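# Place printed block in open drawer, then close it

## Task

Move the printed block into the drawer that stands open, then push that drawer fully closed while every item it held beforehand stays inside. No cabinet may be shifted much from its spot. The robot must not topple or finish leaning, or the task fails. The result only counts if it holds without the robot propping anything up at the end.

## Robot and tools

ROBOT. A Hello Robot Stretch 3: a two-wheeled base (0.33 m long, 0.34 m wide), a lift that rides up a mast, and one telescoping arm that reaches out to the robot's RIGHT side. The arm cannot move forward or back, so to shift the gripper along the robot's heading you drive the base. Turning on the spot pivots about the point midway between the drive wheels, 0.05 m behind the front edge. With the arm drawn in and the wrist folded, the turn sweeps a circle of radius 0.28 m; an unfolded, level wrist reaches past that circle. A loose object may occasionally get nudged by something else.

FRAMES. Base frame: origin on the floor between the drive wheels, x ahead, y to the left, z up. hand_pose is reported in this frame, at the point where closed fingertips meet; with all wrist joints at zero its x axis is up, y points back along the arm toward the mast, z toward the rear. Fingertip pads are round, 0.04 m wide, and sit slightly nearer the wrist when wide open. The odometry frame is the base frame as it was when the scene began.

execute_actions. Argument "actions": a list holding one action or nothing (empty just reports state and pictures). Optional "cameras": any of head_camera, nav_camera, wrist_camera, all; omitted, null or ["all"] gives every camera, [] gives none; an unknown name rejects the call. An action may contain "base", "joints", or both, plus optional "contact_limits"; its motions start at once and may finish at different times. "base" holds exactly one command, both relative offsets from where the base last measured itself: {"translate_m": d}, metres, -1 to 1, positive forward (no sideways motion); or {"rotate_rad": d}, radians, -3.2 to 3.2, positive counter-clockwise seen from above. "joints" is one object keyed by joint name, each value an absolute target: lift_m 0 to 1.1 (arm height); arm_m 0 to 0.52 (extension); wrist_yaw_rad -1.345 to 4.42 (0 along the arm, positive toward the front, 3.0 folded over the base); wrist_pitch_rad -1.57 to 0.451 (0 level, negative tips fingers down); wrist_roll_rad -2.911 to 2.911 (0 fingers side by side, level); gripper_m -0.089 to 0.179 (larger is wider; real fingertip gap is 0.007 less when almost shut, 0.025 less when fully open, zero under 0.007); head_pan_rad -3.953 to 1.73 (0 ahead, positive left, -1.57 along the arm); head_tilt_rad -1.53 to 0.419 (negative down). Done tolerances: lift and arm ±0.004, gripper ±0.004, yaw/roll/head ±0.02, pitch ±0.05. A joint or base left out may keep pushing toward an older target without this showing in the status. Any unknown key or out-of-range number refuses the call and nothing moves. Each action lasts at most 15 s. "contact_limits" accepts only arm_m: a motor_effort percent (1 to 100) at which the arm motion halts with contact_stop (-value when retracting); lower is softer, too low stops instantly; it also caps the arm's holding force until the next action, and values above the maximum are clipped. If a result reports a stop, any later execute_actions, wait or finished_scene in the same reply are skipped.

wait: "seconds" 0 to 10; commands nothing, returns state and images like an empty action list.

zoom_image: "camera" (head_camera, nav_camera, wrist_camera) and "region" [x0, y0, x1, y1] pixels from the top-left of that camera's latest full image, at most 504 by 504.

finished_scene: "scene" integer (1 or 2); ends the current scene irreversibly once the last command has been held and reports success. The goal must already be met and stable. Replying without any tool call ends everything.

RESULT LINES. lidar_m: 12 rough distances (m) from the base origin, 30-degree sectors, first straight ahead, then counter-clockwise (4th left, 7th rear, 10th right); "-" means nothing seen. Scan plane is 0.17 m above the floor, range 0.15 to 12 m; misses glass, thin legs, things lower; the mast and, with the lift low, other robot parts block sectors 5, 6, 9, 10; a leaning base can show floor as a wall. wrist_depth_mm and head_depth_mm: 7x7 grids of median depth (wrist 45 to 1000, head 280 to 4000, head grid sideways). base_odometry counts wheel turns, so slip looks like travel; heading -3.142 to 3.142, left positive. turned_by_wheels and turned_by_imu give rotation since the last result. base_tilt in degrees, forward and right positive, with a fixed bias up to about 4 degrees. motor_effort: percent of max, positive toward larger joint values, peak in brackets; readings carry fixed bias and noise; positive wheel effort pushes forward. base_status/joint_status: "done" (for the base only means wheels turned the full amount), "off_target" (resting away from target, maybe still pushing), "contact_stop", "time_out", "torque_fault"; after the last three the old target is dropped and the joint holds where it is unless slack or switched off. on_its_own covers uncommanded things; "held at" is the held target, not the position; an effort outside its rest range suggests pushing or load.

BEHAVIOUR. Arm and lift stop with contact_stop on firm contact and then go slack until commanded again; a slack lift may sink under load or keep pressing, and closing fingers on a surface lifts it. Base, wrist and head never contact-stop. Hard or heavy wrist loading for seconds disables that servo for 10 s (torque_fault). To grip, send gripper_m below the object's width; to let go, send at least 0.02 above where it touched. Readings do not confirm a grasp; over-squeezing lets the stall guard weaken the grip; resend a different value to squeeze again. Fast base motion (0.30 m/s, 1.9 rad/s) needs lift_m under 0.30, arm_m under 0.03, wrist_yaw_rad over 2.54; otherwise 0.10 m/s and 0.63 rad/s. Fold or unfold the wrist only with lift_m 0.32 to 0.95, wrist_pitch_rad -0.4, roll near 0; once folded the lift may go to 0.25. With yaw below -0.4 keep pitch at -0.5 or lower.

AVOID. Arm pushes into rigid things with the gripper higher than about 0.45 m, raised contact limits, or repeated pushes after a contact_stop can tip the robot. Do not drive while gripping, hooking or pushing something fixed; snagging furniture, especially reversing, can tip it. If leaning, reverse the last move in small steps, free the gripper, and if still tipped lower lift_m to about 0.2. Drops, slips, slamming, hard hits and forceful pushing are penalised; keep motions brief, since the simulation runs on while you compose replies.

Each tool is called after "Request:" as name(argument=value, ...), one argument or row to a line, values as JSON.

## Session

Request:
execute_actions(
  actions=[
    {"joints":{"head_tilt_rad":-0.4}},
  ],
  cameras=["nav_camera"],
)

Request:
execute_actions(
  actions=[
    {"joints":{"head_pan_rad":1.7}},
  ],
  cameras=["nav_camera"],
)

Request:
execute_actions(
  actions=[
    {"joints":{"head_pan_rad":-1.6}},
  ],
  cameras=["nav_camera"],
)

Request:
execute_actions(
  actions=[
    {"joints":{"head_pan_rad":-3.1}},
  ],
  cameras=["nav_camera"],
)

Scene clock: 0.80 s.
base_odometry: x=+0.000 y=+0.000 heading=+0.000 (m, m, rad; odometry frame)
turned_by_wheels: +0.000 (rad since the last result)
turned_by_imu: +0.000 (rad since the last result)
base_tilt: forward=+1.1 right=-0.4 (deg)
lidar_m: 2.30 2.14 1.93 1.37 1.37 2.12 2.03 2.08 2.02 1.32 1.36 2.61
head_depth_mm: 2353 2521 2638 2905 2461 1837 1474 / 2345 2514 2661 2906 2450 1827 1466 / 2344 2523 2601 2906 2415 1800 1453 / 2353 2484 2619 2845 2364 1811 1453 / 2324 2483 2640 2825 2372 1794 1438 / 2327 2455 2639 2842 2351 1774 1436 / 2304 2448 2591 2547 2242 1782 1432
base_status: not commanded
joint_positions: lift_m=+0.544 arm_m=+0.001 wrist_yaw_rad=+2.855 wrist_pitch_rad=-0.417 wrist_roll_rad=-0.013 gripper_m=+0.037 head_pan_rad=-0.003 head_tilt_rad=-0.395
joint_status: all done
motor_effort: left_wheel=+0(0) right_wheel=+0(0) lift_m=+25(24) arm_m=+0(0) wrist_yaw_rad=-1(0) wrist_pitch_rad=+4(4) wrist_roll_rad=-1(0) gripper_m=+1(0) head_pan_rad=+0(0) head_tilt_rad=-2(33) (%)
hand_pose: x=+0.0423 y=+0.0693 z=+0.5573 quat_wxyz=(+0.244, +0.701, +0.048, +0.668) (m; base frame)
wrist_depth_mm: - - - - - - - / - - - - - - - / - - - - - - - / - - - - - - - / 998 - - - - - - / 831 - 833 839 865 856 835 / 712 682 690 720 700 727 723
pictures: nav_camera (sideways: a quarter turn counterclockwise sets it upright)
Images, in order (width x height): nav_camera 672x504.

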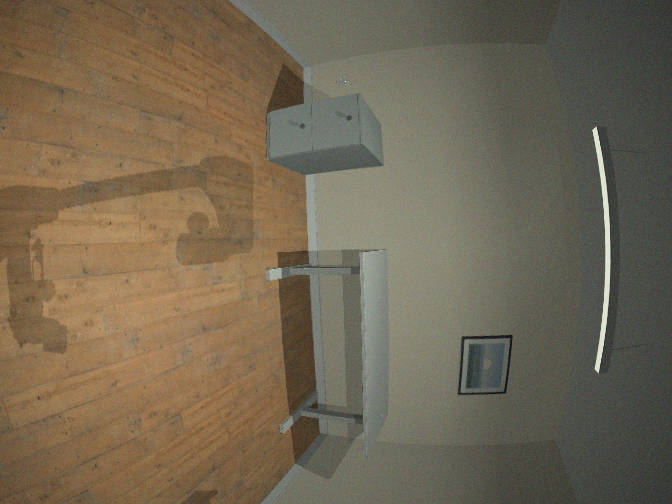

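Scene clock: 2.23 s.
base_odometry: x=+0.000 y=+0.000 heading=+0.000 (m, m, rad; odometry frame)
turned_by_wheels: +0.000 (rad since the last result)
turned_by_imu: +0.000 (rad since the last result)
base_tilt: forward=+1.1 right=-0.3 (deg)
lidar_m: 2.30 2.14 1.93 1.37 1.37 2.12 2.03 2.07 2.01 1.32 1.36 2.62
head_depth_mm: 1547 1644 1746 1858 2014 1841 1481 / 1557 1649 1767 1893 2023 1826 1457 / 1574 1656 1783 1901 2044 1815 1453 / 1579 1676 1791 1917 2088 1802 1449 / 1581 1696 1751 1687 1824 1700 1444 / 1607 1700 1463 1403 1518 1634 1443 / 1621 1727 1439 1418 1531 1646 1469
base_status: not commanded
joint_positions: lift_m=+0.544 arm_m=+0.001 wrist_yaw_rad=+2.855 wrist_pitch_rad=-0.417 wrist_roll_rad=-0.013 gripper_m=+0.037 head_pan_rad=+1.693 head_tilt_rad=-0.395
joint_status: all done
motor_effort: left_wheel=+0(0) right_wheel=+0(0) lift_m=+25(25) arm_m=+1(0) wrist_yaw_rad=+0(0) wrist_pitch_rad=+4(4) wrist_roll_rad=+0(0) gripper_m=+0(0) head_pan_rad=+4(40) head_tilt_rad=-3(3) (%)
hand_pose: x=+0.0423 y=+0.0693 z=+0.5573 quat_wxyz=(+0.244, +0.701, +0.048, +0.668) (m; base frame)
wrist_depth_mm: - - - - - - - / - - - - - - - / - - - - - - - / - - - - - - - / 984 - - - - - - / 822 - 830 838 849 841 860 / 698 690 693 726 694 711 721
pictures: nav_camera (sideways: a quarter turn counterclockwise sets it upright)
Images, in order (width x height): nav_camera 672x504.

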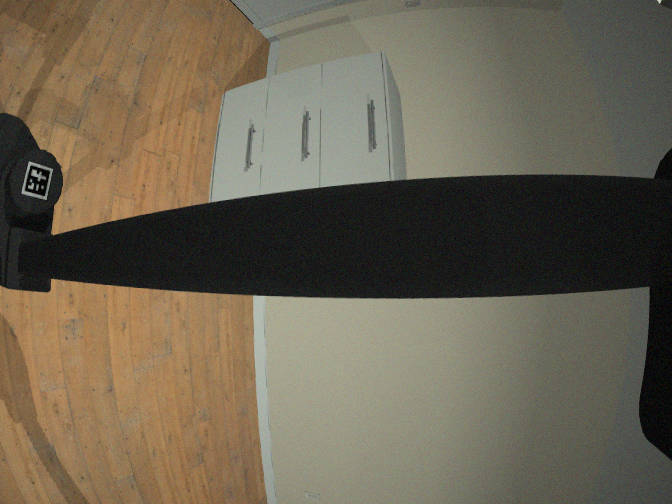

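Scene clock: 4.40 s.
base_odometry: x=+0.000 y=+0.000 heading=+0.000 (m, m, rad; odometry frame)
turned_by_wheels: +0.000 (rad since the last result)
turned_by_imu: +0.001 (rad since the last result)
base_tilt: forward=+1.1 right=-0.4 (deg)
lidar_m: 2.30 2.15 1.93 1.37 1.37 2.12 2.02 2.08 2.02 1.33 1.36 2.62
head_depth_mm: 1674 1766 1901 2062 2202 1836 1479 / 1651 1765 1901 2030 2176 1828 1469 / 1643 1752 1866 2011 2154 1814 1461 / 1638 1749 1871 1992 2140 1819 1452 / 1628 1735 1847 1981 2101 1742 1442 / 1618 1725 1831 1778 1409 1571 1442 / 1603 1717 1818 1760 1389 1567 1427
base_status: not commanded
joint_positions: lift_m=+0.544 arm_m=+0.001 wrist_yaw_rad=+2.855 wrist_pitch_rad=-0.417 wrist_roll_rad=-0.013 gripper_m=+0.037 head_pan_rad=-1.593 head_tilt_rad=-0.395
joint_status: all done
motor_effort: left_wheel=+0(0) right_wheel=+0(1) lift_m=+25(25) arm_m=+0(0) wrist_yaw_rad=+0(0) wrist_pitch_rad=+4(4) wrist_roll_rad=+0(0) gripper_m=+0(1) head_pan_rad=-3(42) head_tilt_rad=-2(2) (%)
hand_pose: x=+0.0423 y=+0.0693 z=+0.5573 quat_wxyz=(+0.244, +0.701, +0.048, +0.668) (m; base frame)
wrist_depth_mm: - - - - - - - / - - - - - - - / - - - - - - - / - - - - - - - / 983 - - - - - - / 835 - 850 838 859 848 855 / 712 689 695 707 687 736 718
pictures: nav_camera (sideways: a quarter turn counterclockwise sets it upright)
Images, in order (width x height): nav_camera 672x504.

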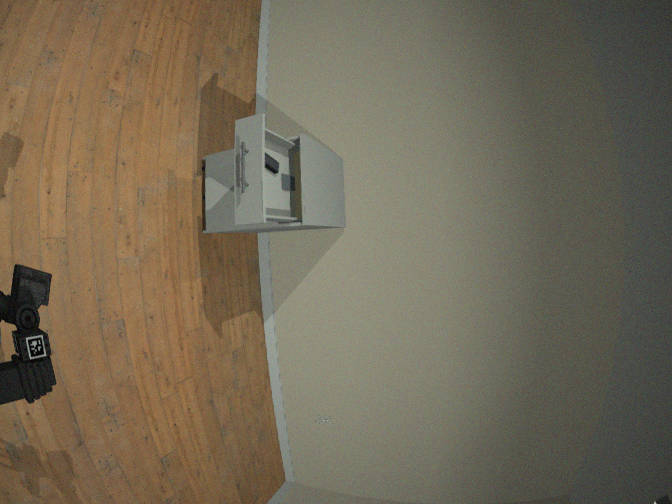

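Scene clock: 5.73 s.
base_odometry: x=+0.000 y=+0.000 heading=+0.000 (m, m, rad; odometry frame)
turned_by_wheels: +0.000 (rad since the last result)
turned_by_imu: +0.000 (rad since the last result)
base_tilt: forward=+1.1 right=-0.3 (deg)
lidar_m: 2.30 2.15 1.93 1.37 1.37 2.13 2.03 2.08 2.02 1.32 1.35 2.62
head_depth_mm: 1743 1844 1974 2104 2234 1846 1483 / 1735 1836 1964 2120 2234 1826 1472 / 1739 1846 1967 2139 2215 1827 1470 / 1734 1849 1964 2121 2245 1805 1454 / 1741 1843 1969 2131 2226 1805 1449 / 1745 1835 1969 2114 2234 1794 1440 / 1741 1836 1972 2125 2236 1790 1437
base_status: not commanded
joint_positions: lift_m=+0.544 arm_m=+0.001 wrist_yaw_rad=+2.855 wrist_pitch_rad=-0.417 wrist_roll_rad=-0.013 gripper_m=+0.037 head_pan_rad=-3.093 head_tilt_rad=-0.395
joint_status: all done
motor_effort: left_wheel=+0(0) right_wheel=+0(0) lift_m=+25(25) arm_m=-1(1) wrist_yaw_rad=+0(0) wrist_pitch_rad=+4(4) wrist_roll_rad=+0(0) gripper_m=+0(1) head_pan_rad=-4(42) head_tilt_rad=-2(3) (%)
hand_pose: x=+0.0423 y=+0.0693 z=+0.5573 quat_wxyz=(+0.244, +0.701, +0.048, +0.668) (m; base frame)
wrist_depth_mm: - - - - - - - / - - - - - - - / - - - - - - - / - - - - - - - / - - - - - - - / 839 - 835 842 840 848 850 / 715 679 696 696 698 709 716
pictures: nav_camera (sideways: a quarter turn counterclockwise sets it upright)
Images, in order (width x height): nav_camera 672x504.

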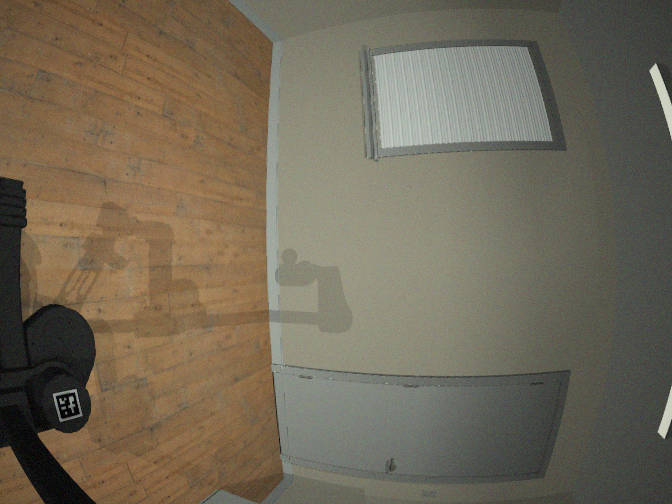

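Request:
execute_actions(
  actions=[
    {"base":{"translate_m":1.0},"joints":{"lift_m":0.28,"head_pan_rad":-0.5,"head_tilt_rad":-0.5}},
  ],
  cameras=[],
)

Request:
execute_actions(
  actions=[
    {"base":{"translate_m":0.4}},
  ],
  cameras=[],
)

Request:
execute_actions(
  actions=[
    {"base":{"rotate_rad":1.65},"joints":{"head_pan_rad":-1.57,"head_tilt_rad":-0.7}},
  ],
  cameras=[],
)

Request:
execute_actions(
  actions=[
    {"base":{"translate_m":-0.8}},
  ],
  cameras=["head_camera","nav_camera"],
)

Scene clock: 15.80 s.
base_odometry: x=+1.000 y=+0.000 heading=+0.000 (m, m, rad; odometry frame)
turned_by_wheels: +0.000 (rad since the last result)
turned_by_imu: +0.003 (rad since the last result)
base_tilt: forward=+1.0 right=-0.3 (deg)
lidar_m: 1.31 1.27 1.42 1.88 1.89 1.88 3.00 2.78 1.36 1.55 1.93 1.84
head_depth_mm: 2030 2193 2236 2387 2121 1666 1366 / 1937 2114 2194 1993 2081 1642 1358 / 1813 2012 2054 1543 2086 1636 1354 / 1695 1864 1925 1429 2088 1624 1347 / 1603 1744 1852 1335 2044 1616 1337 / 1549 1660 1751 1247 2021 1605 1326 / 1475 1570 1672 1248 1912 1598 1318
base_status: done
joint_positions: lift_m=+0.281 arm_m=+0.001 wrist_yaw_rad=+2.855 wrist_pitch_rad=-0.417 wrist_roll_rad=-0.013 gripper_m=+0.037 head_pan_rad=-0.507 head_tilt_rad=-0.495
joint_status: all done
motor_effort: left_wheel=+0(10) right_wheel=+0(5) lift_m=+13(22) arm_m=+0(0) wrist_yaw_rad=+0(0) wrist_pitch_rad=+4(4) wrist_roll_rad=+0(1) gripper_m=+0(0) head_pan_rad=+4(42) head_tilt_rad=-3(15) (%)
hand_pose: x=+0.0423 y=+0.0693 z=+0.2935 quat_wxyz=(+0.244, +0.701, +0.048, +0.668) (m; base frame)
wrist_depth_mm: - - - - - - - / - - - - - - - / - - - - - - - / - 776 757 782 767 766 787 / 607 - 628 609 607 619 604 / 505 - 516 513 524 508 510 / 440 - - 429 423 433 435
pictures: none
No camera images: the call's "cameras" was empty. Leave "cameras" out to get every camera's image.

Scene clock: 18.87 s.
base_odometry: x=+1.400 y=+0.000 heading=+0.000 (m, m, rad; odometry frame)
turned_by_wheels: +0.000 (rad since the last result)
turned_by_imu: +0.001 (rad since the last result)
base_tilt: forward=+1.1 right=-0.4 (deg)
lidar_m: 0.92 1.09 0.99 1.90 1.95 2.18 3.39 2.76 1.54 1.86 1.60 1.42
head_depth_mm: 1583 1758 1887 1310 1762 1648 1366 / 1460 1631 1780 1294 1024 1651 1354 / 1387 1513 1654 1292 970 1638 1344 / 1309 1430 1555 1283 927 1584 1343 / 1251 1349 1467 1264 921 1528 1342 / 1182 1269 1382 1256 915 791 1331 / 1130 1208 1298 1243 907 738 1232
base_status: done
joint_positions: lift_m=+0.281 arm_m=+0.001 wrist_yaw_rad=+2.855 wrist_pitch_rad=-0.417 wrist_roll_rad=-0.013 gripper_m=+0.037 head_pan_rad=-0.507 head_tilt_rad=-0.495
joint_status: not commanded
motor_effort: left_wheel=+0(10) right_wheel=-1(5) lift_m=+13(12) arm_m=+0(0) wrist_yaw_rad=+0(0) wrist_pitch_rad=+4(4) wrist_roll_rad=+0(0) gripper_m=+0(1) head_pan_rad=+4(4) head_tilt_rad=-2(4) (%)
hand_pose: x=+0.0423 y=+0.0693 z=+0.2935 quat_wxyz=(+0.244, +0.701, +0.048, +0.668) (m; base frame)
wrist_depth_mm: - - - - - 935 - / - - - - - 994 - / - - - - - - - / - 757 780 758 773 790 754 / 587 - 625 622 612 604 616 / 504 - 512 505 518 506 507 / 441 - - 431 424 439 437
pictures: none
No camera images: the call's "cameras" was empty. Leave "cameras" out to get every camera's image.

Scene clock: 21.23 s.
base_odometry: x=+1.400 y=+0.000 heading=+1.650 (m, m, rad; odometry frame)
turned_by_wheels: +1.650 (rad since the last result)
turned_by_imu: +1.606 (rad since the last result)
base_tilt: forward=+1.1 right=-0.4 (deg)
lidar_m: 1.90 1.98 2.17 3.39 1.76 1.53 1.86 1.60 1.40 0.92 1.02 0.98
head_depth_mm: 1131 1260 1251 939 823 1415 1222 / 1137 1257 1240 935 817 1421 1212 / 1138 1263 1234 930 1289 1393 1209 / 1143 1264 1356 955 1548 1397 1201 / 1141 1270 1444 1662 1658 1389 1203 / 1151 1281 1444 1666 1650 1386 1199 / 1155 1285 1447 1671 1643 1383 1189
base_status: done
joint_positions: lift_m=+0.281 arm_m=+0.001 wrist_yaw_rad=+2.855 wrist_pitch_rad=-0.417 wrist_roll_rad=-0.013 gripper_m=+0.037 head_pan_rad=-1.563 head_tilt_rad=-0.692
joint_status: all done
motor_effort: left_wheel=-2(12) right_wheel=+1(8) lift_m=+13(13) arm_m=+0(0) wrist_yaw_rad=+0(0) wrist_pitch_rad=+4(4) wrist_roll_rad=+0(0) gripper_m=+0(0) head_pan_rad=-4(42) head_tilt_rad=-5(27) (%)
hand_pose: x=+0.0423 y=+0.0693 z=+0.2935 quat_wxyz=(+0.244, +0.701, +0.048, +0.668) (m; base frame)
wrist_depth_mm: - - - - - - - / - - - - - - - / - - - - - - - / - 758 785 763 758 769 771 / 601 - 631 614 612 618 618 / 501 - 514 499 517 509 511 / 441 - - 432 421 434 439
pictures: none
No camera images: the call's "cameras" was empty. Leave "cameras" out to get every camera's image.

Scene clock: 25.67 s.
base_odometry: x=+1.463 y=-0.797 heading=+1.650 (m, m, rad; odometry frame)
turned_by_wheels: +0.000 (rad since the last result)
turned_by_imu: +0.001 (rad since the last result)
base_tilt: forward=+1.1 right=-0.4 (deg)
lidar_m: 2.69 2.76 3.18 3.42 1.10 1.11 1.07 1.12 1.03 1.34 1.12 1.66
head_depth_mm: 1115 1248 1248 945 798 1418 1220 / 1122 1248 1239 935 796 1415 1213 / 1121 1254 1232 926 813 1412 1207 / 1131 1260 1218 920 809 1401 1205 / 1124 1265 1206 916 801 1393 1198 / 1136 1265 1199 911 797 1388 1198 / 1144 1268 1188 904 1527 1374 1191
base_status: done
joint_positions: lift_m=+0.281 arm_m=+0.001 wrist_yaw_rad=+2.855 wrist_pitch_rad=-0.417 wrist_roll_rad=-0.013 gripper_m=+0.037 head_pan_rad=-1.563 head_tilt_rad=-0.692
joint_status: not commanded
motor_effort: left_wheel=-2(11) right_wheel=+2(4) lift_m=+13(13) arm_m=+0(0) wrist_yaw_rad=-1(1) wrist_pitch_rad=+4(4) wrist_roll_rad=+0(0) gripper_m=+0(0) head_pan_rad=-4(4) head_tilt_rad=-4(5) (%)
hand_pose: x=+0.0423 y=+0.0693 z=+0.2935 quat_wxyz=(+0.244, +0.701, +0.048, +0.668) (m; base frame)
wrist_depth_mm: - - - - - - - / - - - - - - - / - - - - - - - / - 769 762 776 768 771 787 / 612 - 628 624 619 625 625 / 510 - 511 505 526 512 510 / 442 - - 434 424 437 436
pictures: head_camera (sideways: a quarter turn clockwise sets it upright), nav_camera (sideways: a quarter turn counterclockwise sets it upright)
Images, in order (width x height): head_camera 896x504, nav_camera 672x504.

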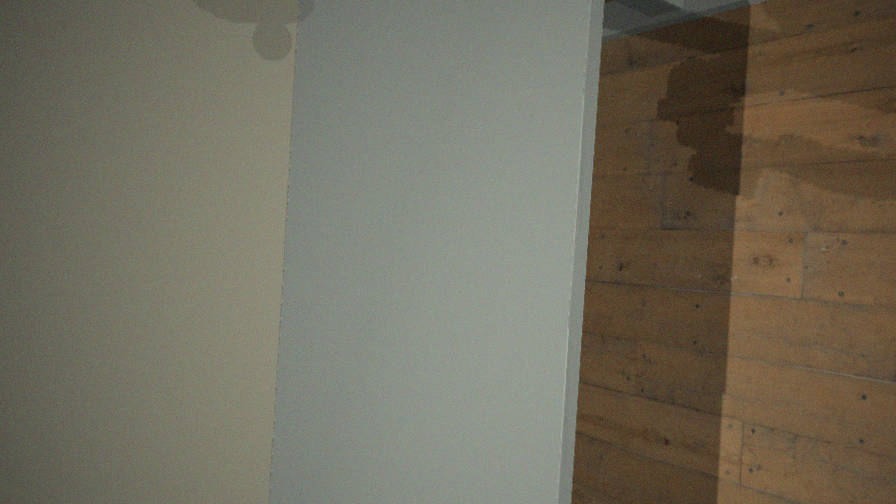

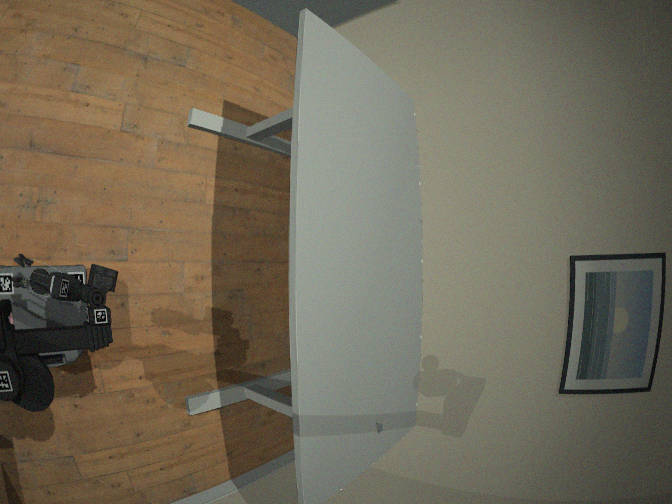

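Request:
execute_actions(
  actions=[
    {"base":{"rotate_rad":0.3}},
  ],
  cameras=[],
)

Request:
execute_actions(
  actions=[
    {"base":{"translate_m":-0.55}},
  ],
  cameras=[],
)

Request:
execute_actions(
  actions=[
    {"base":{"rotate_rad":-0.33},"joints":{"lift_m":0.85}},
  ],
  cameras=[],
)

Request:
execute_actions(
  actions=[
    {"joints":{"wrist_yaw_rad":0,"gripper_m":0.15}},
  ],
  cameras=["head_camera","wrist_camera"],
)

Scene clock: 34.10 s.
base_odometry: x=+1.463 y=-0.797 heading=+1.950 (m, m, rad; odometry frame)
turned_by_wheels: +0.300 (rad since the last result)
turned_by_imu: +0.293 (rad since the last result)
base_tilt: forward=+1.2 right=-0.4 (deg)
lidar_m: 2.70 2.76 3.41 0.99 1.03 1.07 1.08 1.03 1.34 1.34 1.11 1.66
head_depth_mm: 1088 1200 1249 941 754 1414 1222 / 1126 1236 1237 936 791 1414 1217 / 1156 1286 1229 927 812 1406 1208 / 1193 1329 1218 920 1547 1396 1202 / 1240 1374 1209 913 1578 1391 1197 / 1281 1438 1194 907 1548 1385 1197 / 1321 1495 1184 905 1644 1368 1188
base_status: done
joint_positions: lift_m=+0.281 arm_m=+0.001 wrist_yaw_rad=+2.855 wrist_pitch_rad=-0.417 wrist_roll_rad=-0.013 gripper_m=+0.037 head_pan_rad=-1.563 head_tilt_rad=-0.692
joint_status: not commanded
motor_effort: left_wheel=-2(10) right_wheel=+1(6) lift_m=+13(12) arm_m=+0(0) wrist_yaw_rad=-1(0) wrist_pitch_rad=+4(4) wrist_roll_rad=+0(0) gripper_m=+0(0) head_pan_rad=-3(4) head_tilt_rad=-4(4) (%)
hand_pose: x=+0.0423 y=+0.0693 z=+0.2935 quat_wxyz=(+0.244, +0.701, +0.048, +0.668) (m; base frame)
wrist_depth_mm: - 867 - - - - - / - 907 - - - - - / - 968 - - - - - / - 761 758 763 776 768 776 / 597 - 619 628 618 619 626 / 504 - 521 499 520 510 510 / 444 - - 434 422 433 434
pictures: none
No camera images: the call's "cameras" was empty. Leave "cameras" out to get every camera's image.

Scene clock: 37.57 s.
base_odometry: x=+1.667 y=-1.309 heading=+1.950 (m, m, rad; odometry frame)
turned_by_wheels: +0.000 (rad since the last result)
turned_by_imu: +0.000 (rad since the last result)
base_tilt: forward=+1.1 right=-0.4 (deg)
lidar_m: 3.21 3.27 1.03 1.03 0.63 0.56 0.56 0.67 0.71 1.17 1.39 2.10
head_depth_mm: 950 1042 1142 941 753 628 1180 / 980 1075 1165 937 749 625 1190 / 1006 1121 1186 926 744 637 1199 / 1037 1151 1211 922 740 665 1204 / 1072 1198 1211 915 737 1299 1201 / 1115 1247 1199 906 730 1348 1194 / 1155 1298 1181 900 729 1374 1187
base_status: done
joint_positions: lift_m=+0.281 arm_m=+0.001 wrist_yaw_rad=+2.855 wrist_pitch_rad=-0.417 wrist_roll_rad=-0.013 gripper_m=+0.037 head_pan_rad=-1.563 head_tilt_rad=-0.692
joint_status: not commanded
motor_effort: left_wheel=-2(12) right_wheel=+2(5) lift_m=+13(13) arm_m=+1(0) wrist_yaw_rad=-1(0) wrist_pitch_rad=+4(4) wrist_roll_rad=+0(0) gripper_m=+0(1) head_pan_rad=-4(3) head_tilt_rad=-6(5) (%)
hand_pose: x=+0.0423 y=+0.0693 z=+0.2935 quat_wxyz=(+0.244, +0.701, +0.048, +0.668) (m; base frame)
wrist_depth_mm: - 952 988 988 - - - / - - - - - - - / - 931 - - - - - / - 750 772 765 768 774 790 / 578 - 617 624 610 601 608 / 502 - 519 516 515 510 515 / 444 - - 431 425 439 433
pictures: none
No camera images: the call's "cameras" was empty. Leave "cameras" out to get every camera's image.

Scene clock: 43.57 s.
base_odometry: x=+1.667 y=-1.309 heading=+1.620 (m, m, rad; odometry frame)
turned_by_wheels: -0.330 (rad since the last result)
turned_by_imu: -0.320 (rad since the last result)
base_tilt: forward=+1.1 right=-0.3 (deg)
lidar_m: 2.10 3.28 3.75 1.03 0.80 0.58 0.56 0.58 0.78 0.71 1.21 1.39
head_depth_mm: 982 1093 1235 1419 1553 1422 - / 980 1096 1236 1386 815 641 - / 980 1091 1175 927 744 652 - / 983 1091 1173 903 739 634 - / 982 1097 1168 917 734 631 - / 980 1096 1175 911 732 642 1224 / 986 1095 1176 902 728 639 1193
base_status: done
joint_positions: lift_m=+0.849 arm_m=+0.001 wrist_yaw_rad=+2.855 wrist_pitch_rad=-0.417 wrist_roll_rad=-0.013 gripper_m=+0.037 head_pan_rad=-1.563 head_tilt_rad=-0.692
joint_status: all done
motor_effort: left_wheel=+2(10) right_wheel=-2(7) lift_m=+36(37) arm_m=+0(0) wrist_yaw_rad=+0(1) wrist_pitch_rad=+5(4) wrist_roll_rad=+0(0) gripper_m=+0(0) head_pan_rad=-4(3) head_tilt_rad=-5(4) (%)
hand_pose: x=+0.0423 y=+0.0693 z=+0.8623 quat_wxyz=(+0.244, +0.701, +0.048, +0.668) (m; base frame)
wrist_depth_mm: - - - - - - - / - - - - - - - / - - - - - - - / - - - - - - - / 918 - - - - - - / 926 - - - - - - / 876 - - - - - -
pictures: none
No camera images: the call's "cameras" was empty. Leave "cameras" out to get every camera's image.

Scene clock: 46.00 s.
base_odometry: x=+1.667 y=-1.309 heading=+1.620 (m, m, rad; odometry frame)
turned_by_wheels: +0.000 (rad since the last result)
turned_by_imu: +0.001 (rad since the last result)
base_tilt: forward=+1.1 right=-0.4 (deg)
lidar_m: 2.11 3.28 3.75 1.03 0.80 0.58 0.56 0.58 0.78 0.71 1.21 1.39
head_depth_mm: 979 1092 1233 1422 1552 1420 - / 981 1093 1229 1396 1551 638 - / 979 1093 1176 930 743 654 - / 980 1090 1168 902 742 - - / 982 1093 1173 916 736 633 1197 / 986 1095 1172 904 734 642 1194 / 983 1095 1175 901 730 642 1185
base_status: not commanded
joint_positions: lift_m=+0.849 arm_m=+0.001 wrist_yaw_rad=+0.003 wrist_pitch_rad=-0.417 wrist_roll_rad=-0.013 gripper_m=+0.150 head_pan_rad=-1.563 head_tilt_rad=-0.692
joint_status: all done
motor_effort: left_wheel=+2(3) right_wheel=-2(2) lift_m=+36(36) arm_m=+0(0) wrist_yaw_rad=-3(3) wrist_pitch_rad=+4(4) wrist_roll_rad=+0(0) gripper_m=+0(83) head_pan_rad=-4(3) head_tilt_rad=-4(5) (%)
hand_pose: x=-0.0208 y=-0.3706 z=+0.8623 quat_wxyz=(+0.697, +0.149, -0.687, -0.145) (m; base frame)
wrist_depth_mm: 807 841 828 840 833 821 608 / 874 890 908 882 925 885 606 / 637 635 657 646 971 877 601 / 477 477 493 487 542 900 599 / 379 382 383 386 388 870 604 / 314 - 320 318 323 - 608 / 278 264 275 275 275 291 582
pictures: head_camera (sideways: a quarter turn clockwise sets it upright), wrist_camera
Images, in order (width x height): head_camera 896x504, wrist_camera 644x364.

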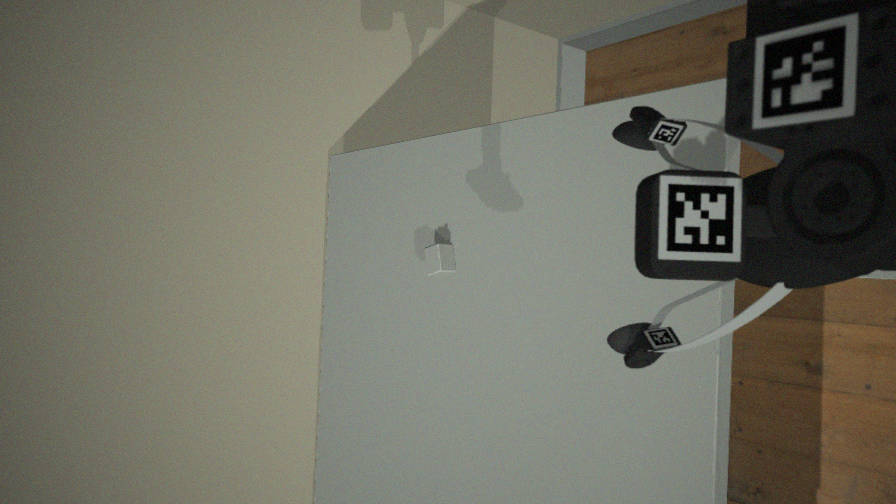

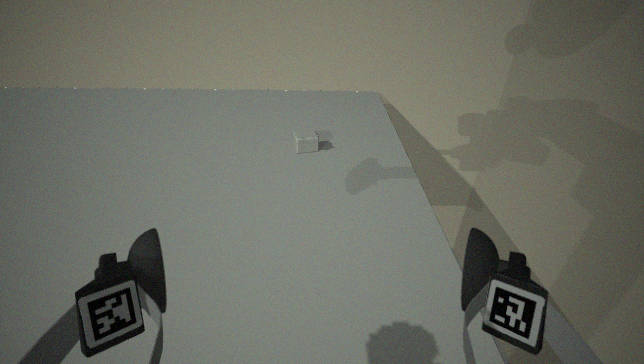

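Request:
execute_actions(
  actions=[
    {"base":{"translate_m":0.02},"joints":{"lift_m":0.74,"arm_m":0.3}},
  ],
  cameras=["wrist_camera"],
)

Scene clock: 51.10 s.
base_odometry: x=+1.666 y=-1.289 heading=+1.620 (m, m, rad; odometry frame)
turned_by_wheels: +0.000 (rad since the last result)
turned_by_imu: +0.001 (rad since the last result)
base_tilt: forward=+1.1 right=-0.3 (deg)
lidar_m: 2.08 3.27 3.72 1.03 0.83 0.60 0.58 0.60 0.81 0.71 1.21 1.37
head_depth_mm: 976 1092 1231 1417 1561 1427 - / 980 1091 1238 1373 - 624 1213 / 982 1089 1176 996 699 653 1210 / 980 1091 1168 953 700 650 1180 / 985 1096 1171 914 736 646 1196 / 983 1095 1171 908 732 642 1198 / 983 1099 1172 904 727 639 1190
base_status: done
joint_positions: lift_m=+0.741 arm_m=+0.300 wrist_yaw_rad=+0.002 wrist_pitch_rad=-0.417 wrist_roll_rad=-0.013 gripper_m=+0.150 head_pan_rad=-1.563 head_tilt_rad=-0.692
joint_status: all done
motor_effort: left_wheel=+2(9) right_wheel=-1(3) lift_m=+13(34) arm_m=+3(3) wrist_yaw_rad=-1(2) wrist_pitch_rad=+4(4) wrist_roll_rad=+0(0) gripper_m=+0(1) head_pan_rad=-4(4) head_tilt_rad=-4(5) (%)
hand_pose: x=-0.0211 y=-0.6692 z=+0.7535 quat_wxyz=(+0.697, +0.148, -0.687, -0.145) (m; base frame)
wrist_depth_mm: 557 554 556 562 551 562 566 / 546 557 580 586 605 609 602 / 365 371 377 377 377 664 618 / 274 277 280 253 283 317 632 / 220 223 223 222 227 230 602 / 188 - 185 186 187 - 195 / - 154 159 160 160 156 161
pictures: wrist_camera
Images, in order (width x height): wrist_camera 644x364.

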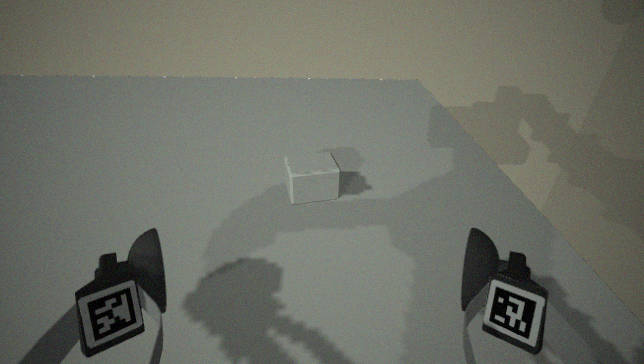

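Request:
execute_actions(
  actions=[
    {"joints":{"lift_m":0.73,"arm_m":0.385}},
  ],
  cameras=[],
)

Request:
execute_actions(
  actions=[
    {"joints":{"gripper_m":0.0}},
  ],
  cameras=[],
)

Request:
execute_actions(
  actions=[
    {"base":{"translate_m":0.6},"joints":{"lift_m":0.8,"arm_m":0.0}},
  ],
  cameras=["wrist_camera"],
)

Request:
execute_actions(
  actions=[
    {"base":{"rotate_rad":-1.6},"joints":{"head_tilt_rad":-0.9}},
  ],
  cameras=[],
)

Request:
execute_actions(
  actions=[
    {"base":{"translate_m":-1.0}},
  ],
  cameras=[],
)

Request:
execute_actions(
  actions=[
    {"base":{"translate_m":-0.23},"joints":{"wrist_pitch_rad":-1.1,"arm_m":0.1}},
  ],
  cameras=["wrist_camera","head_camera"],
)

Scene clock: 59.10 s.
base_odometry: x=+1.666 y=-1.289 heading=+1.620 (m, m, rad; odometry frame)
turned_by_wheels: +0.000 (rad since the last result)
turned_by_imu: +0.001 (rad since the last result)
base_tilt: forward=+1.1 right=-0.3 (deg)
lidar_m: 2.08 3.25 3.74 1.03 0.83 0.60 0.58 0.60 0.81 0.71 1.21 1.37
head_depth_mm: 979 1091 1235 1416 1571 1422 - / 978 1089 1230 1378 - 624 1196 / 979 1094 1170 - 735 652 1212 / 980 1089 1168 953 728 649 1180 / 980 1094 1169 915 735 646 1198 / 979 1094 1171 906 731 642 1194 / 983 1092 1172 901 727 641 1186
base_status: not commanded
joint_positions: lift_m=+0.731 arm_m=+0.385 wrist_yaw_rad=+0.002 wrist_pitch_rad=-0.417 wrist_roll_rad=-0.013 gripper_m=+0.150 head_pan_rad=-1.563 head_tilt_rad=-0.692
joint_status: all done
motor_effort: left_wheel=+2(2) right_wheel=-2(2) lift_m=+13(13) arm_m=+2(7) wrist_yaw_rad=-2(1) wrist_pitch_rad=+4(4) wrist_roll_rad=+0(0) gripper_m=+0(1) head_pan_rad=-3(4) head_tilt_rad=-4(4) (%)
hand_pose: x=-0.0211 y=-0.7542 z=+0.7435 quat_wxyz=(+0.697, +0.148, -0.687, -0.145) (m; base frame)
wrist_depth_mm: 479 482 484 486 482 489 486 / 509 508 510 510 508 526 519 / 343 345 352 349 355 561 571 / 257 257 260 261 264 265 606 / 204 206 206 172 210 214 567 / 173 - 173 170 174 - 175 / - 143 147 148 149 144 149
pictures: none
No camera images: the call's "cameras" was empty. Leave "cameras" out to get every camera's image.

Scene clock: 61.10 s.
base_odometry: x=+1.666 y=-1.289 heading=+1.620 (m, m, rad; odometry frame)
turned_by_wheels: +0.000 (rad since the last result)
turned_by_imu: +0.001 (rad since the last result)
base_tilt: forward=+1.0 right=-0.3 (deg)
lidar_m: 2.08 3.25 3.72 1.04 0.83 0.60 0.58 0.60 0.81 0.71 1.21 1.37
head_depth_mm: 980 1086 1232 1420 1563 1426 - / 981 1091 1234 1392 - 623 1188 / 979 1093 1172 - 734 651 1207 / 981 1092 1173 953 731 649 1178 / 983 1096 1168 912 736 645 1192 / 985 1097 1168 908 733 643 1196 / 983 1091 1170 903 726 640 1189
base_status: not commanded
joint_positions: lift_m=+0.731 arm_m=+0.385 wrist_yaw_rad=+0.002 wrist_pitch_rad=-0.414 wrist_roll_rad=-0.013 gripper_m=+0.000 head_pan_rad=-1.563 head_tilt_rad=-0.692
joint_status: all done
motor_effort: left_wheel=+3(2) right_wheel=-2(2) lift_m=+13(12) arm_m=+2(3) wrist_yaw_rad=-1(2) wrist_pitch_rad=+3(4) wrist_roll_rad=+0(0) gripper_m=-10(85) head_pan_rad=-4(3) head_tilt_rad=-5(4) (%)
hand_pose: x=-0.0211 y=-0.7547 z=+0.7443 quat_wxyz=(+0.697, +0.147, -0.687, -0.144) (m; base frame)
wrist_depth_mm: 476 484 489 484 486 490 489 / 507 501 502 506 519 534 530 / 351 348 350 352 359 566 575 / 259 259 262 264 268 282 618 / 206 207 209 173 212 211 565 / 172 173 179 170 179 176 177 / 147 148 144 149 145 150 150
pictures: none
No camera images: the call's "cameras" was empty. Leave "cameras" out to get every camera's image.

Scene clock: 68.53 s.
base_odometry: x=+1.636 y=-0.689 heading=+1.620 (m, m, rad; odometry frame)
turned_by_wheels: +0.000 (rad since the last result)
turned_by_imu: +0.001 (rad since the last result)
base_tilt: forward=+1.1 right=-0.3 (deg)
lidar_m: 1.69 2.68 2.94 3.57 1.29 1.21 1.17 1.21 0.95 1.16 0.92 1.50
head_depth_mm: 977 1084 1183 939 754 643 1282 / 976 1091 1184 937 748 656 - / 976 1091 1174 928 743 653 - / 975 1086 1164 924 739 583 - / 971 1086 1169 912 736 646 1195 / 974 1085 1162 906 731 641 1193 / 976 1090 1163 900 726 640 1195
base_status: done
joint_positions: lift_m=+0.799 arm_m=+0.001 wrist_yaw_rad=+0.001 wrist_pitch_rad=-0.416 wrist_roll_rad=-0.013 gripper_m=+0.000 head_pan_rad=-1.563 head_tilt_rad=-0.692
joint_status: all done
joint sent to its limit — the command would take arm_m past its lower limit, so that joint was sent only as far as its limit.
motor_effort: left_wheel=+2(6) right_wheel=-2(3) lift_m=+36(39) arm_m=-1(6) wrist_yaw_rad=-1(2) wrist_pitch_rad=+4(4) wrist_roll_rad=+0(0) gripper_m=-9(10) head_pan_rad=-4(3) head_tilt_rad=-5(4) (%)
hand_pose: x=-0.0213 y=-0.3709 z=+0.8124 quat_wxyz=(+0.697, +0.148, -0.687, -0.145) (m; base frame)
wrist_depth_mm: 807 827 813 806 837 834 829 / 781 778 780 807 822 833 876 / 521 517 519 528 543 550 543 / 383 386 388 397 394 401 401 / 309 308 309 174 315 314 318 / 256 259 268 243 266 263 263 / 220 221 217 223 217 223 223
pictures: wrist_camera
Images, in order (width x height): wrist_camera 644x364.

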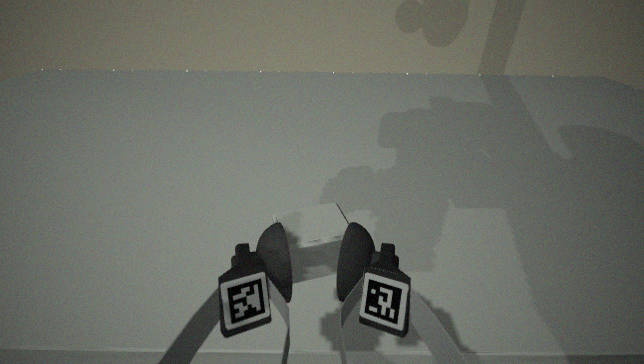

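Scene clock: 72.00 s.
base_odometry: x=+1.636 y=-0.689 heading=+0.020 (m, m, rad; odometry frame)
turned_by_wheels: -1.600 (rad since the last result)
turned_by_imu: -1.564 (rad since the last result)
base_tilt: forward=+1.1 right=-0.4 (deg)
lidar_m: 1.16 0.91 1.50 1.59 2.67 2.88 3.57 1.19 1.22 1.17 1.20 0.95
head_depth_mm: 1038 1189 1411 1632 1459 - - / 1034 1187 1409 1622 1463 - - / 1035 1184 1404 1620 1476 - - / 1034 1188 1406 1620 - - 1095 / 1029 1191 1406 1615 1433 1264 1121 / 1034 1189 1404 1621 1432 1253 1122 / 1030 1193 1407 1609 1417 1251 1113
base_status: done
joint_positions: lift_m=+0.799 arm_m=+0.001 wrist_yaw_rad=+0.001 wrist_pitch_rad=-0.416 wrist_roll_rad=-0.013 gripper_m=+0.000 head_pan_rad=-1.563 head_tilt_rad=-0.889
joint_status: all done
motor_effort: left_wheel=+3(6) right_wheel=-3(6) lift_m=+36(36) arm_m=-2(2) wrist_yaw_rad=-1(1) wrist_pitch_rad=+4(4) wrist_roll_rad=+0(0) gripper_m=-10(10) head_pan_rad=-3(4) head_tilt_rad=-7(25) (%)
hand_pose: x=-0.0213 y=-0.3709 z=+0.8124 quat_wxyz=(+0.697, +0.148, -0.687, -0.145) (m; base frame)
wrist_depth_mm: 815 835 819 835 849 840 859 / 878 896 885 903 926 911 903 / 741 953 972 963 - - - / - - - - - - - / - - - 174 - - - / - - - - - - - / 990 - 922 - 968 - 993
pictures: none
No camera images: the call's "cameras" was empty. Leave "cameras" out to get every camera's image.

Scene clock: 83.50 s.
base_odometry: x=+0.636 y=-0.709 heading=+0.020 (m, m, rad; odometry frame)
turned_by_wheels: +0.000 (rad since the last result)
turned_by_imu: +0.003 (rad since the last result)
base_tilt: forward=+1.2 right=-0.4 (deg)
lidar_m: 2.15 1.79 2.01 2.56 2.53 2.73 2.61 1.75 0.62 0.60 1.23 1.66
head_depth_mm: 1061 1188 1020 915 870 - - / 1061 1179 1011 909 858 - - / 1056 1170 1003 902 879 - - / 1060 1203 1370 1579 - - 1096 / 1059 1221 1442 1635 1429 1257 1124 / 1061 1216 1438 1623 1428 1252 1121 / 1057 1222 1445 1616 1423 1252 1115
base_status: done
joint_positions: lift_m=+0.799 arm_m=+0.001 wrist_yaw_rad=+0.001 wrist_pitch_rad=-0.416 wrist_roll_rad=-0.013 gripper_m=+0.000 head_pan_rad=-1.563 head_tilt_rad=-0.889
joint_status: not commanded
motor_effort: left_wheel=+3(5) right_wheel=-2(6) lift_m=+37(37) arm_m=-2(2) wrist_yaw_rad=-1(1) wrist_pitch_rad=+4(4) wrist_roll_rad=+0(0) gripper_m=-9(10) head_pan_rad=-4(3) head_tilt_rad=-7(6) (%)
hand_pose: x=-0.0213 y=-0.3709 z=+0.8124 quat_wxyz=(+0.697, +0.148, -0.687, -0.145) (m; base frame)
wrist_depth_mm: 843 845 857 873 882 888 862 / 913 912 917 949 925 938 979 / 974 - - 957 728 783 - / - - - - 536 535 - / - - - 173 552 568 533 / - - - 539 516 509 492 / 989 974 953 924 423 431 424
pictures: none
No camera images: the call's "cameras" was empty. Leave "cameras" out to get every camera's image.

Scene clock: 87.30 s.
base_odometry: x=+0.406 y=-0.714 heading=+0.020 (m, m, rad; odometry frame)
turned_by_wheels: +0.000 (rad since the last result)
turned_by_imu: +0.001 (rad since the last result)
base_tilt: forward=+1.1 right=-0.4 (deg)
lidar_m: 2.38 2.01 2.30 2.56 2.17 2.49 2.39 1.76 0.63 0.60 0.63 1.67
head_depth_mm: 1067 1233 1452 1678 - - - / 1063 1212 1102 889 - 730 1133 / 1066 1178 1006 883 - 689 1130 / 1067 1179 999 899 847 733 1128 / 1065 1178 994 925 846 734 1122 / 1064 1224 1379 940 887 734 1114 / 1059 1226 1448 1611 1417 1237 1114
base_status: done
joint_positions: lift_m=+0.799 arm_m=+0.100 wrist_yaw_rad=+0.001 wrist_pitch_rad=-1.102 wrist_roll_rad=-0.013 gripper_m=+0.000 head_pan_rad=-1.563 head_tilt_rad=-0.889
joint_status: all done
motor_effort: left_wheel=+3(5) right_wheel=-2(6) lift_m=+36(37) arm_m=+2(5) wrist_yaw_rad=+0(1) wrist_pitch_rad=+1(4) wrist_roll_rad=+0(1) gripper_m=-10(10) head_pan_rad=-3(3) head_tilt_rad=-6(7) (%)
hand_pose: x=-0.0215 y=-0.3389 z=+0.6985 quat_wxyz=(+0.607, +0.373, -0.598, -0.368) (m; base frame)
wrist_depth_mm: - - 419 424 429 - - / - 956 403 399 405 - - / 949 377 367 376 379 953 987 / 876 356 346 361 360 363 951 / 845 329 332 173 340 338 897 / 822 302 326 220 327 315 830 / 746 767 517 262 771 782 793
pictures: head_camera (sideways: a quarter turn clockwise sets it upright), wrist_camera
Images, in order (width x height): head_camera 896x504, wrist_camera 644x364.

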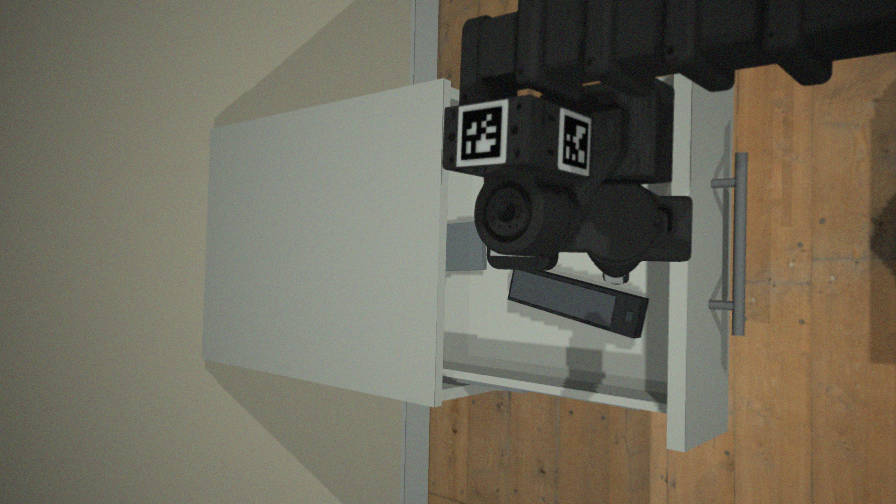

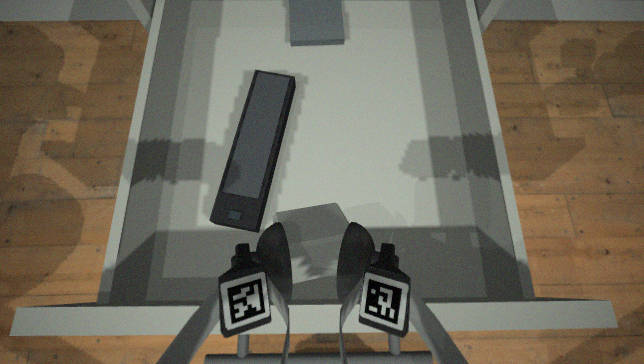

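Request:
execute_actions(
  actions=[
    {"base":{"translate_m":-0.04},"joints":{"arm_m":0.19}},
  ],
  cameras=[],
)

Request:
execute_actions(
  actions=[
    {"joints":{"lift_m":0.67}},
  ],
  cameras=[],
)

Request:
execute_actions(
  actions=[
    {"joints":{"gripper_m":0.07}},
  ],
  cameras=[],
)

Request:
execute_actions(
  actions=[
    {"joints":{"lift_m":0.85}},
  ],
  cameras=["wrist_camera"],
)

Request:
execute_actions(
  actions=[
    {"joints":{"wrist_pitch_rad":-1.55,"arm_m":0.05,"gripper_m":0.0}},
  ],
  cameras=[],
)

Request:
execute_actions(
  actions=[
    {"joints":{"lift_m":0.68}},
  ],
  cameras=[],
)

Request:
execute_actions(
  actions=[
    {"joints":{"arm_m":0.44},"contact_limits":{"arm_m":12}},
  ],
  cameras=["head_camera","wrist_camera"],
)

Scene clock: 94.73 s.
base_odometry: x=+0.366 y=-0.715 heading=+0.020 (m, m, rad; odometry frame)
turned_by_wheels: +0.000 (rad since the last result)
turned_by_imu: +0.001 (rad since the last result)
base_tilt: forward=+1.1 right=-0.4 (deg)
lidar_m: 2.42 2.05 2.36 2.56 2.14 2.46 2.34 1.76 0.63 0.61 0.62 1.67
head_depth_mm: 1070 1231 1453 1670 - - - / 1064 1232 1401 - 1375 1007 1136 / 1068 1177 1037 - 842 780 1130 / 1066 1177 1000 930 840 736 1127 / 1064 1175 993 929 840 733 1123 / 1067 1202 1015 892 830 736 1122 / 1063 1227 1445 1622 1425 1187 1122
base_status: done
joint_positions: lift_m=+0.799 arm_m=+0.190 wrist_yaw_rad=+0.001 wrist_pitch_rad=-1.103 wrist_roll_rad=-0.013 gripper_m=+0.000 head_pan_rad=-1.563 head_tilt_rad=-0.889
joint_status: all done
motor_effort: left_wheel=+3(5) right_wheel=-2(6) lift_m=+37(36) arm_m=+2(3) wrist_yaw_rad=-1(1) wrist_pitch_rad=+1(1) wrist_roll_rad=+0(0) gripper_m=-10(10) head_pan_rad=-3(4) head_tilt_rad=-5(6) (%)
hand_pose: x=-0.0215 y=-0.4287 z=+0.6985 quat_wxyz=(+0.606, +0.373, -0.598, -0.368) (m; base frame)
wrist_depth_mm: 270 268 270 271 276 285 - / 959 377 400 402 393 - - / 957 367 380 381 380 983 988 / 876 352 340 354 359 948 921 / 862 336 322 175 341 888 884 / 291 317 308 321 329 833 842 / 274 304 305 313 307 779 806
pictures: none
No camera images: the call's "cameras" was empty. Leave "cameras" out to get every camera's image.

Scene clock: 96.73 s.
base_odometry: x=+0.366 y=-0.715 heading=+0.020 (m, m, rad; odometry frame)
turned_by_wheels: +0.000 (rad since the last result)
turned_by_imu: +0.001 (rad since the last result)
base_tilt: forward=+1.1 right=-0.4 (deg)
lidar_m: 2.42 2.05 2.36 2.56 2.13 2.46 2.34 1.77 0.63 0.61 0.63 1.66
head_depth_mm: 1072 1237 1456 1664 1456 1284 1169 / 1068 1235 1424 1617 - - 1130 / 1063 1171 1003 884 - 781 1133 / 1066 1181 997 929 853 734 1133 / 1066 1174 995 926 839 735 1124 / 1065 1207 1016 893 830 734 1118 / 1064 1230 1443 1609 1427 1191 1119
base_status: not commanded
joint_positions: lift_m=+0.671 arm_m=+0.190 wrist_yaw_rad=+0.001 wrist_pitch_rad=-1.104 wrist_roll_rad=-0.013 gripper_m=+0.000 head_pan_rad=-1.563 head_tilt_rad=-0.889
joint_status: all done
motor_effort: left_wheel=+3(3) right_wheel=-2(2) lift_m=+13(35) arm_m=+2(2) wrist_yaw_rad=-1(1) wrist_pitch_rad=+1(1) wrist_roll_rad=+0(0) gripper_m=-9(10) head_pan_rad=-3(3) head_tilt_rad=-7(7) (%)
hand_pose: x=-0.0215 y=-0.4286 z=+0.5697 quat_wxyz=(+0.606, +0.373, -0.598, -0.368) (m; base frame)
wrist_depth_mm: 256 264 262 265 268 221 956 / 243 244 247 251 252 223 888 / 231 210 233 236 239 222 837 / 220 200 223 224 224 220 787 / 208 189 212 174 214 209 175 / 183 182 202 197 204 202 156 / 180 182 190 191 192 194 149
pictures: none
No camera images: the call's "cameras" was empty. Leave "cameras" out to get every camera's image.

Scene clock: 97.93 s.
base_odometry: x=+0.366 y=-0.715 heading=+0.020 (m, m, rad; odometry frame)
turned_by_wheels: +0.000 (rad since the last result)
turned_by_imu: +0.000 (rad since the last result)
base_tilt: forward=+1.1 right=-0.4 (deg)
lidar_m: 2.42 2.05 2.36 2.56 2.14 2.45 2.34 1.76 0.63 0.61 0.63 1.66
head_depth_mm: 1068 1232 1458 1669 1466 1281 1170 / 1071 1228 1417 1625 - - 1138 / 1062 1178 1009 882 - 780 1133 / 1065 1175 996 932 856 735 1130 / 1067 1183 991 924 840 737 1121 / 1065 1203 1014 894 833 738 1115 / 1067 1232 1454 1624 1422 1194 1116
base_status: not commanded
joint_positions: lift_m=+0.671 arm_m=+0.190 wrist_yaw_rad=+0.001 wrist_pitch_rad=-1.104 wrist_roll_rad=-0.013 gripper_m=+0.070 head_pan_rad=-1.563 head_tilt_rad=-0.889
joint_status: all done
motor_effort: left_wheel=+3(3) right_wheel=-2(2) lift_m=+12(13) arm_m=+1(2) wrist_yaw_rad=-1(1) wrist_pitch_rad=+1(1) wrist_roll_rad=+0(0) gripper_m=+0(76) head_pan_rad=-4(3) head_tilt_rad=-6(5) (%)
hand_pose: x=-0.0215 y=-0.4286 z=+0.5697 quat_wxyz=(+0.606, +0.373, -0.598, -0.368) (m; base frame)
wrist_depth_mm: 254 264 261 263 267 222 940 / 244 242 245 248 252 222 877 / 233 212 232 237 237 222 821 / 220 199 222 223 225 221 767 / 207 189 214 210 216 210 174 / 184 180 201 198 204 203 157 / 181 176 191 192 192 196 150
pictures: none
No camera images: the call's "cameras" was empty. Leave "cameras" out to get every camera's image.

Scene clock: 100.40 s.
base_odometry: x=+0.366 y=-0.715 heading=+0.020 (m, m, rad; odometry frame)
turned_by_wheels: +0.000 (rad since the last result)
turned_by_imu: +0.001 (rad since the last result)
base_tilt: forward=+1.2 right=-0.4 (deg)
lidar_m: 2.42 2.05 2.35 2.56 2.14 2.45 2.35 1.76 0.63 0.61 0.63 1.66
head_depth_mm: 1072 1229 1362 - - 1269 1124 / 1071 1231 - - 1433 1213 1138 / 1068 1179 - - 857 781 1131 / 1069 1178 1027 894 853 734 1124 / 1068 1175 991 926 836 736 1122 / 1068 1199 1017 891 834 736 1122 / 1061 1232 1450 1612 1421 1194 1118
base_status: not commanded
joint_positions: lift_m=+0.849 arm_m=+0.190 wrist_yaw_rad=+0.001 wrist_pitch_rad=-1.104 wrist_roll_rad=-0.013 gripper_m=+0.070 head_pan_rad=-1.563 head_tilt_rad=-0.889
joint_status: all done
motor_effort: left_wheel=+3(3) right_wheel=-2(2) lift_m=+36(38) arm_m=+2(2) wrist_yaw_rad=-1(1) wrist_pitch_rad=+1(1) wrist_roll_rad=+0(0) gripper_m=+1(0) head_pan_rad=-4(3) head_tilt_rad=-5(6) (%)
hand_pose: x=-0.0215 y=-0.4286 z=+0.7484 quat_wxyz=(+0.606, +0.373, -0.598, -0.368) (m; base frame)
wrist_depth_mm: 971 330 334 335 337 - - / - 318 322 321 322 - - / - 425 433 436 436 - - / 943 404 401 407 407 987 - / 909 382 385 387 388 931 906 / 865 362 370 369 364 888 883 / 827 346 354 355 353 842 844
pictures: wrist_camera
Images, in order (width x height): wrist_camera 644x364.

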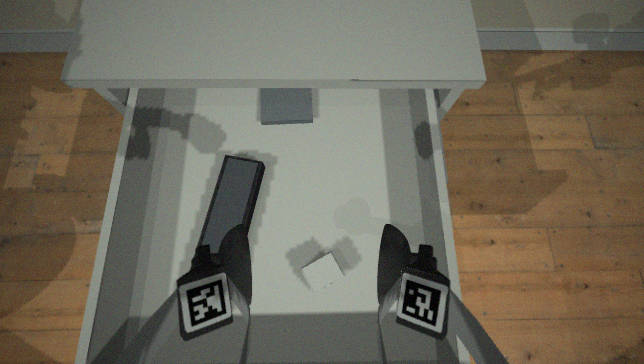

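Scene clock: 102.70 s.
base_odometry: x=+0.366 y=-0.715 heading=+0.020 (m, m, rad; odometry frame)
turned_by_wheels: +0.000 (rad since the last result)
turned_by_imu: +0.001 (rad since the last result)
base_tilt: forward=+1.1 right=-0.3 (deg)
lidar_m: 2.41 2.05 2.36 2.56 2.14 2.45 2.34 1.76 0.63 0.61 0.62 1.66
head_depth_mm: 1069 1224 1453 1662 - - 1123 / 1072 1223 1412 1622 - 1220 1140 / 1065 1175 1008 904 - - 1118 / 1073 1177 1001 930 874 - 1109 / 1069 1176 990 926 835 735 1124 / 1068 1201 1019 889 833 737 1114 / 1062 1230 1454 1621 1427 1192 1118
base_status: not commanded
joint_positions: lift_m=+0.849 arm_m=+0.050 wrist_yaw_rad=+0.001 wrist_pitch_rad=-1.545 wrist_roll_rad=-0.013 gripper_m=+0.000 head_pan_rad=-1.563 head_tilt_rad=-0.889
joint_status: all done
motor_effort: left_wheel=+3(3) right_wheel=-2(2) lift_m=+37(37) arm_m=-1(2) wrist_yaw_rad=-1(1) wrist_pitch_rad=-2(1) wrist_roll_rad=+0(0) gripper_m=-1(80) head_pan_rad=-4(4) head_tilt_rad=-6(8) (%)
hand_pose: x=-0.0216 y=-0.1778 z=+0.7313 quat_wxyz=(+0.510, +0.497, -0.503, -0.490) (m; base frame)
wrist_depth_mm: 820 342 341 341 348 852 844 / 837 299 300 301 304 856 862 / 874 884 889 903 883 895 911 / 905 867 872 866 884 910 911 / 911 908 927 - 911 913 945 / 921 923 921 - 950 937 972 / 924 962 966 986 990 960 966
pictures: none
No camera images: the call's "cameras" was empty. Leave "cameras" out to get every camera's image.

Scene clock: 105.07 s.
base_odometry: x=+0.366 y=-0.715 heading=+0.020 (m, m, rad; odometry frame)
turned_by_wheels: +0.000 (rad since the last result)
turned_by_imu: +0.001 (rad since the last result)
base_tilt: forward=+1.1 right=-0.3 (deg)
lidar_m: 2.42 2.05 2.36 2.56 2.14 2.45 2.34 1.76 0.63 0.61 0.63 1.66
head_depth_mm: 1066 1229 1459 1665 1468 1295 - / 1066 1229 1418 1626 1419 - - / 1066 1178 1004 929 858 - 1095 / 1066 1176 999 931 856 784 - / 1071 1181 995 923 839 734 1125 / 1064 1203 1016 890 833 738 1120 / 1067 1232 1456 1623 1429 1189 1113
base_status: not commanded
joint_positions: lift_m=+0.681 arm_m=+0.050 wrist_yaw_rad=+0.001 wrist_pitch_rad=-1.545 wrist_roll_rad=-0.013 gripper_m=+0.000 head_pan_rad=-1.563 head_tilt_rad=-0.889
joint_status: all done
motor_effort: left_wheel=+3(3) right_wheel=-2(2) lift_m=+13(34) arm_m=-2(1) wrist_yaw_rad=-1(1) wrist_pitch_rad=-2(1) wrist_roll_rad=+0(0) gripper_m=-2(2) head_pan_rad=-3(4) head_tilt_rad=-6(6) (%)
hand_pose: x=-0.0216 y=-0.1778 z=+0.5626 quat_wxyz=(+0.510, +0.497, -0.503, -0.490) (m; base frame)
wrist_depth_mm: 151 166 167 167 167 167 166 / 682 687 693 706 705 711 715 / 708 709 696 710 725 720 722 / 712 716 719 725 716 732 733 / 723 722 749 - - 745 748 / 733 735 739 - 768 757 775 / 761 760 767 - 785 792 791
pictures: none
No camera images: the call's "cameras" was empty. Leave "cameras" out to get every camera's image.

Scene clock: 109.13 s.
base_odometry: x=+0.366 y=-0.715 heading=+0.020 (m, m, rad; odometry frame)
turned_by_wheels: +0.000 (rad since the last result)
turned_by_imu: +0.001 (rad since the last result)
base_tilt: forward=+1.1 right=-0.3 (deg)
lidar_m: 2.42 2.05 2.36 2.56 2.14 2.45 2.35 1.76 0.63 0.61 0.63 1.66
head_depth_mm: 1072 1239 1456 1664 1468 1281 - / 1067 1229 1427 1663 - - 1129 / 1065 1178 - 890 1110 1274 1129 / 1067 1175 1020 893 1112 1261 1126 / 1066 1181 992 891 1114 1254 1124 / 1065 1205 1017 884 1277 1254 1117 / 1069 1229 1459 1625 1415 1250 1115
base_status: not commanded
joint_positions: lift_m=+0.681 arm_m=+0.439 wrist_yaw_rad=+0.001 wrist_pitch_rad=-1.562 wrist_roll_rad=-0.013 gripper_m=+0.000 head_pan_rad=-1.563 head_tilt_rad=-0.890
joint_status: all done
motor_effort: left_wheel=+2(3) right_wheel=-2(3) lift_m=+13(13) arm_m=+11(10) wrist_yaw_rad=-1(1) wrist_pitch_rad=+3(8) wrist_roll_rad=+0(0) gripper_m=-2(2) head_pan_rad=-4(4) head_tilt_rad=-5(6) (%)
contact_limits: arm_m 12 (drawing in: default 16, maximum 26; extending or still: default 22, maximum 36)
hand_pose: x=-0.0217 y=-0.5619 z=+0.5629 quat_wxyz=(+0.506, +0.501, -0.498, -0.495) (m; base frame)
wrist_depth_mm: - 65 65 66 66 66 67 / - 67 67 67 68 68 68 / - 68 68 69 69 70 70 / 721 70 70 70 71 71 72 / 737 760 725 151 744 747 778 / 747 751 755 - 769 770 768 / 770 774 774 - 778 781 819
pictures: head_camera (sideways: a quarter turn clockwise sets it upright), wrist_camera
Images, in order (width x height): head_camera 896x504, wrist_camera 644x364.

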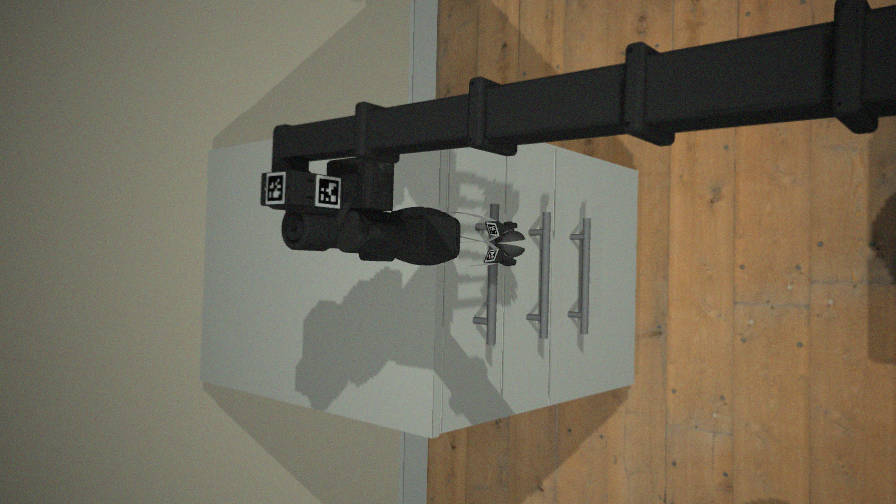

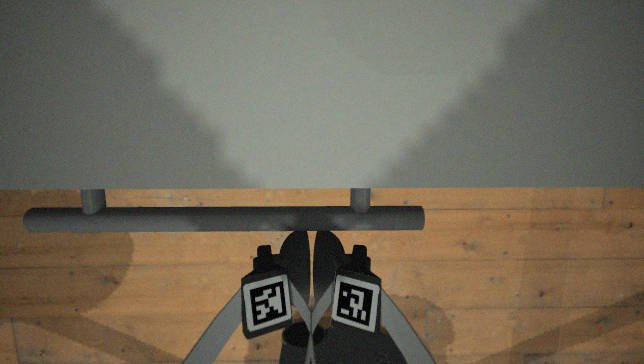

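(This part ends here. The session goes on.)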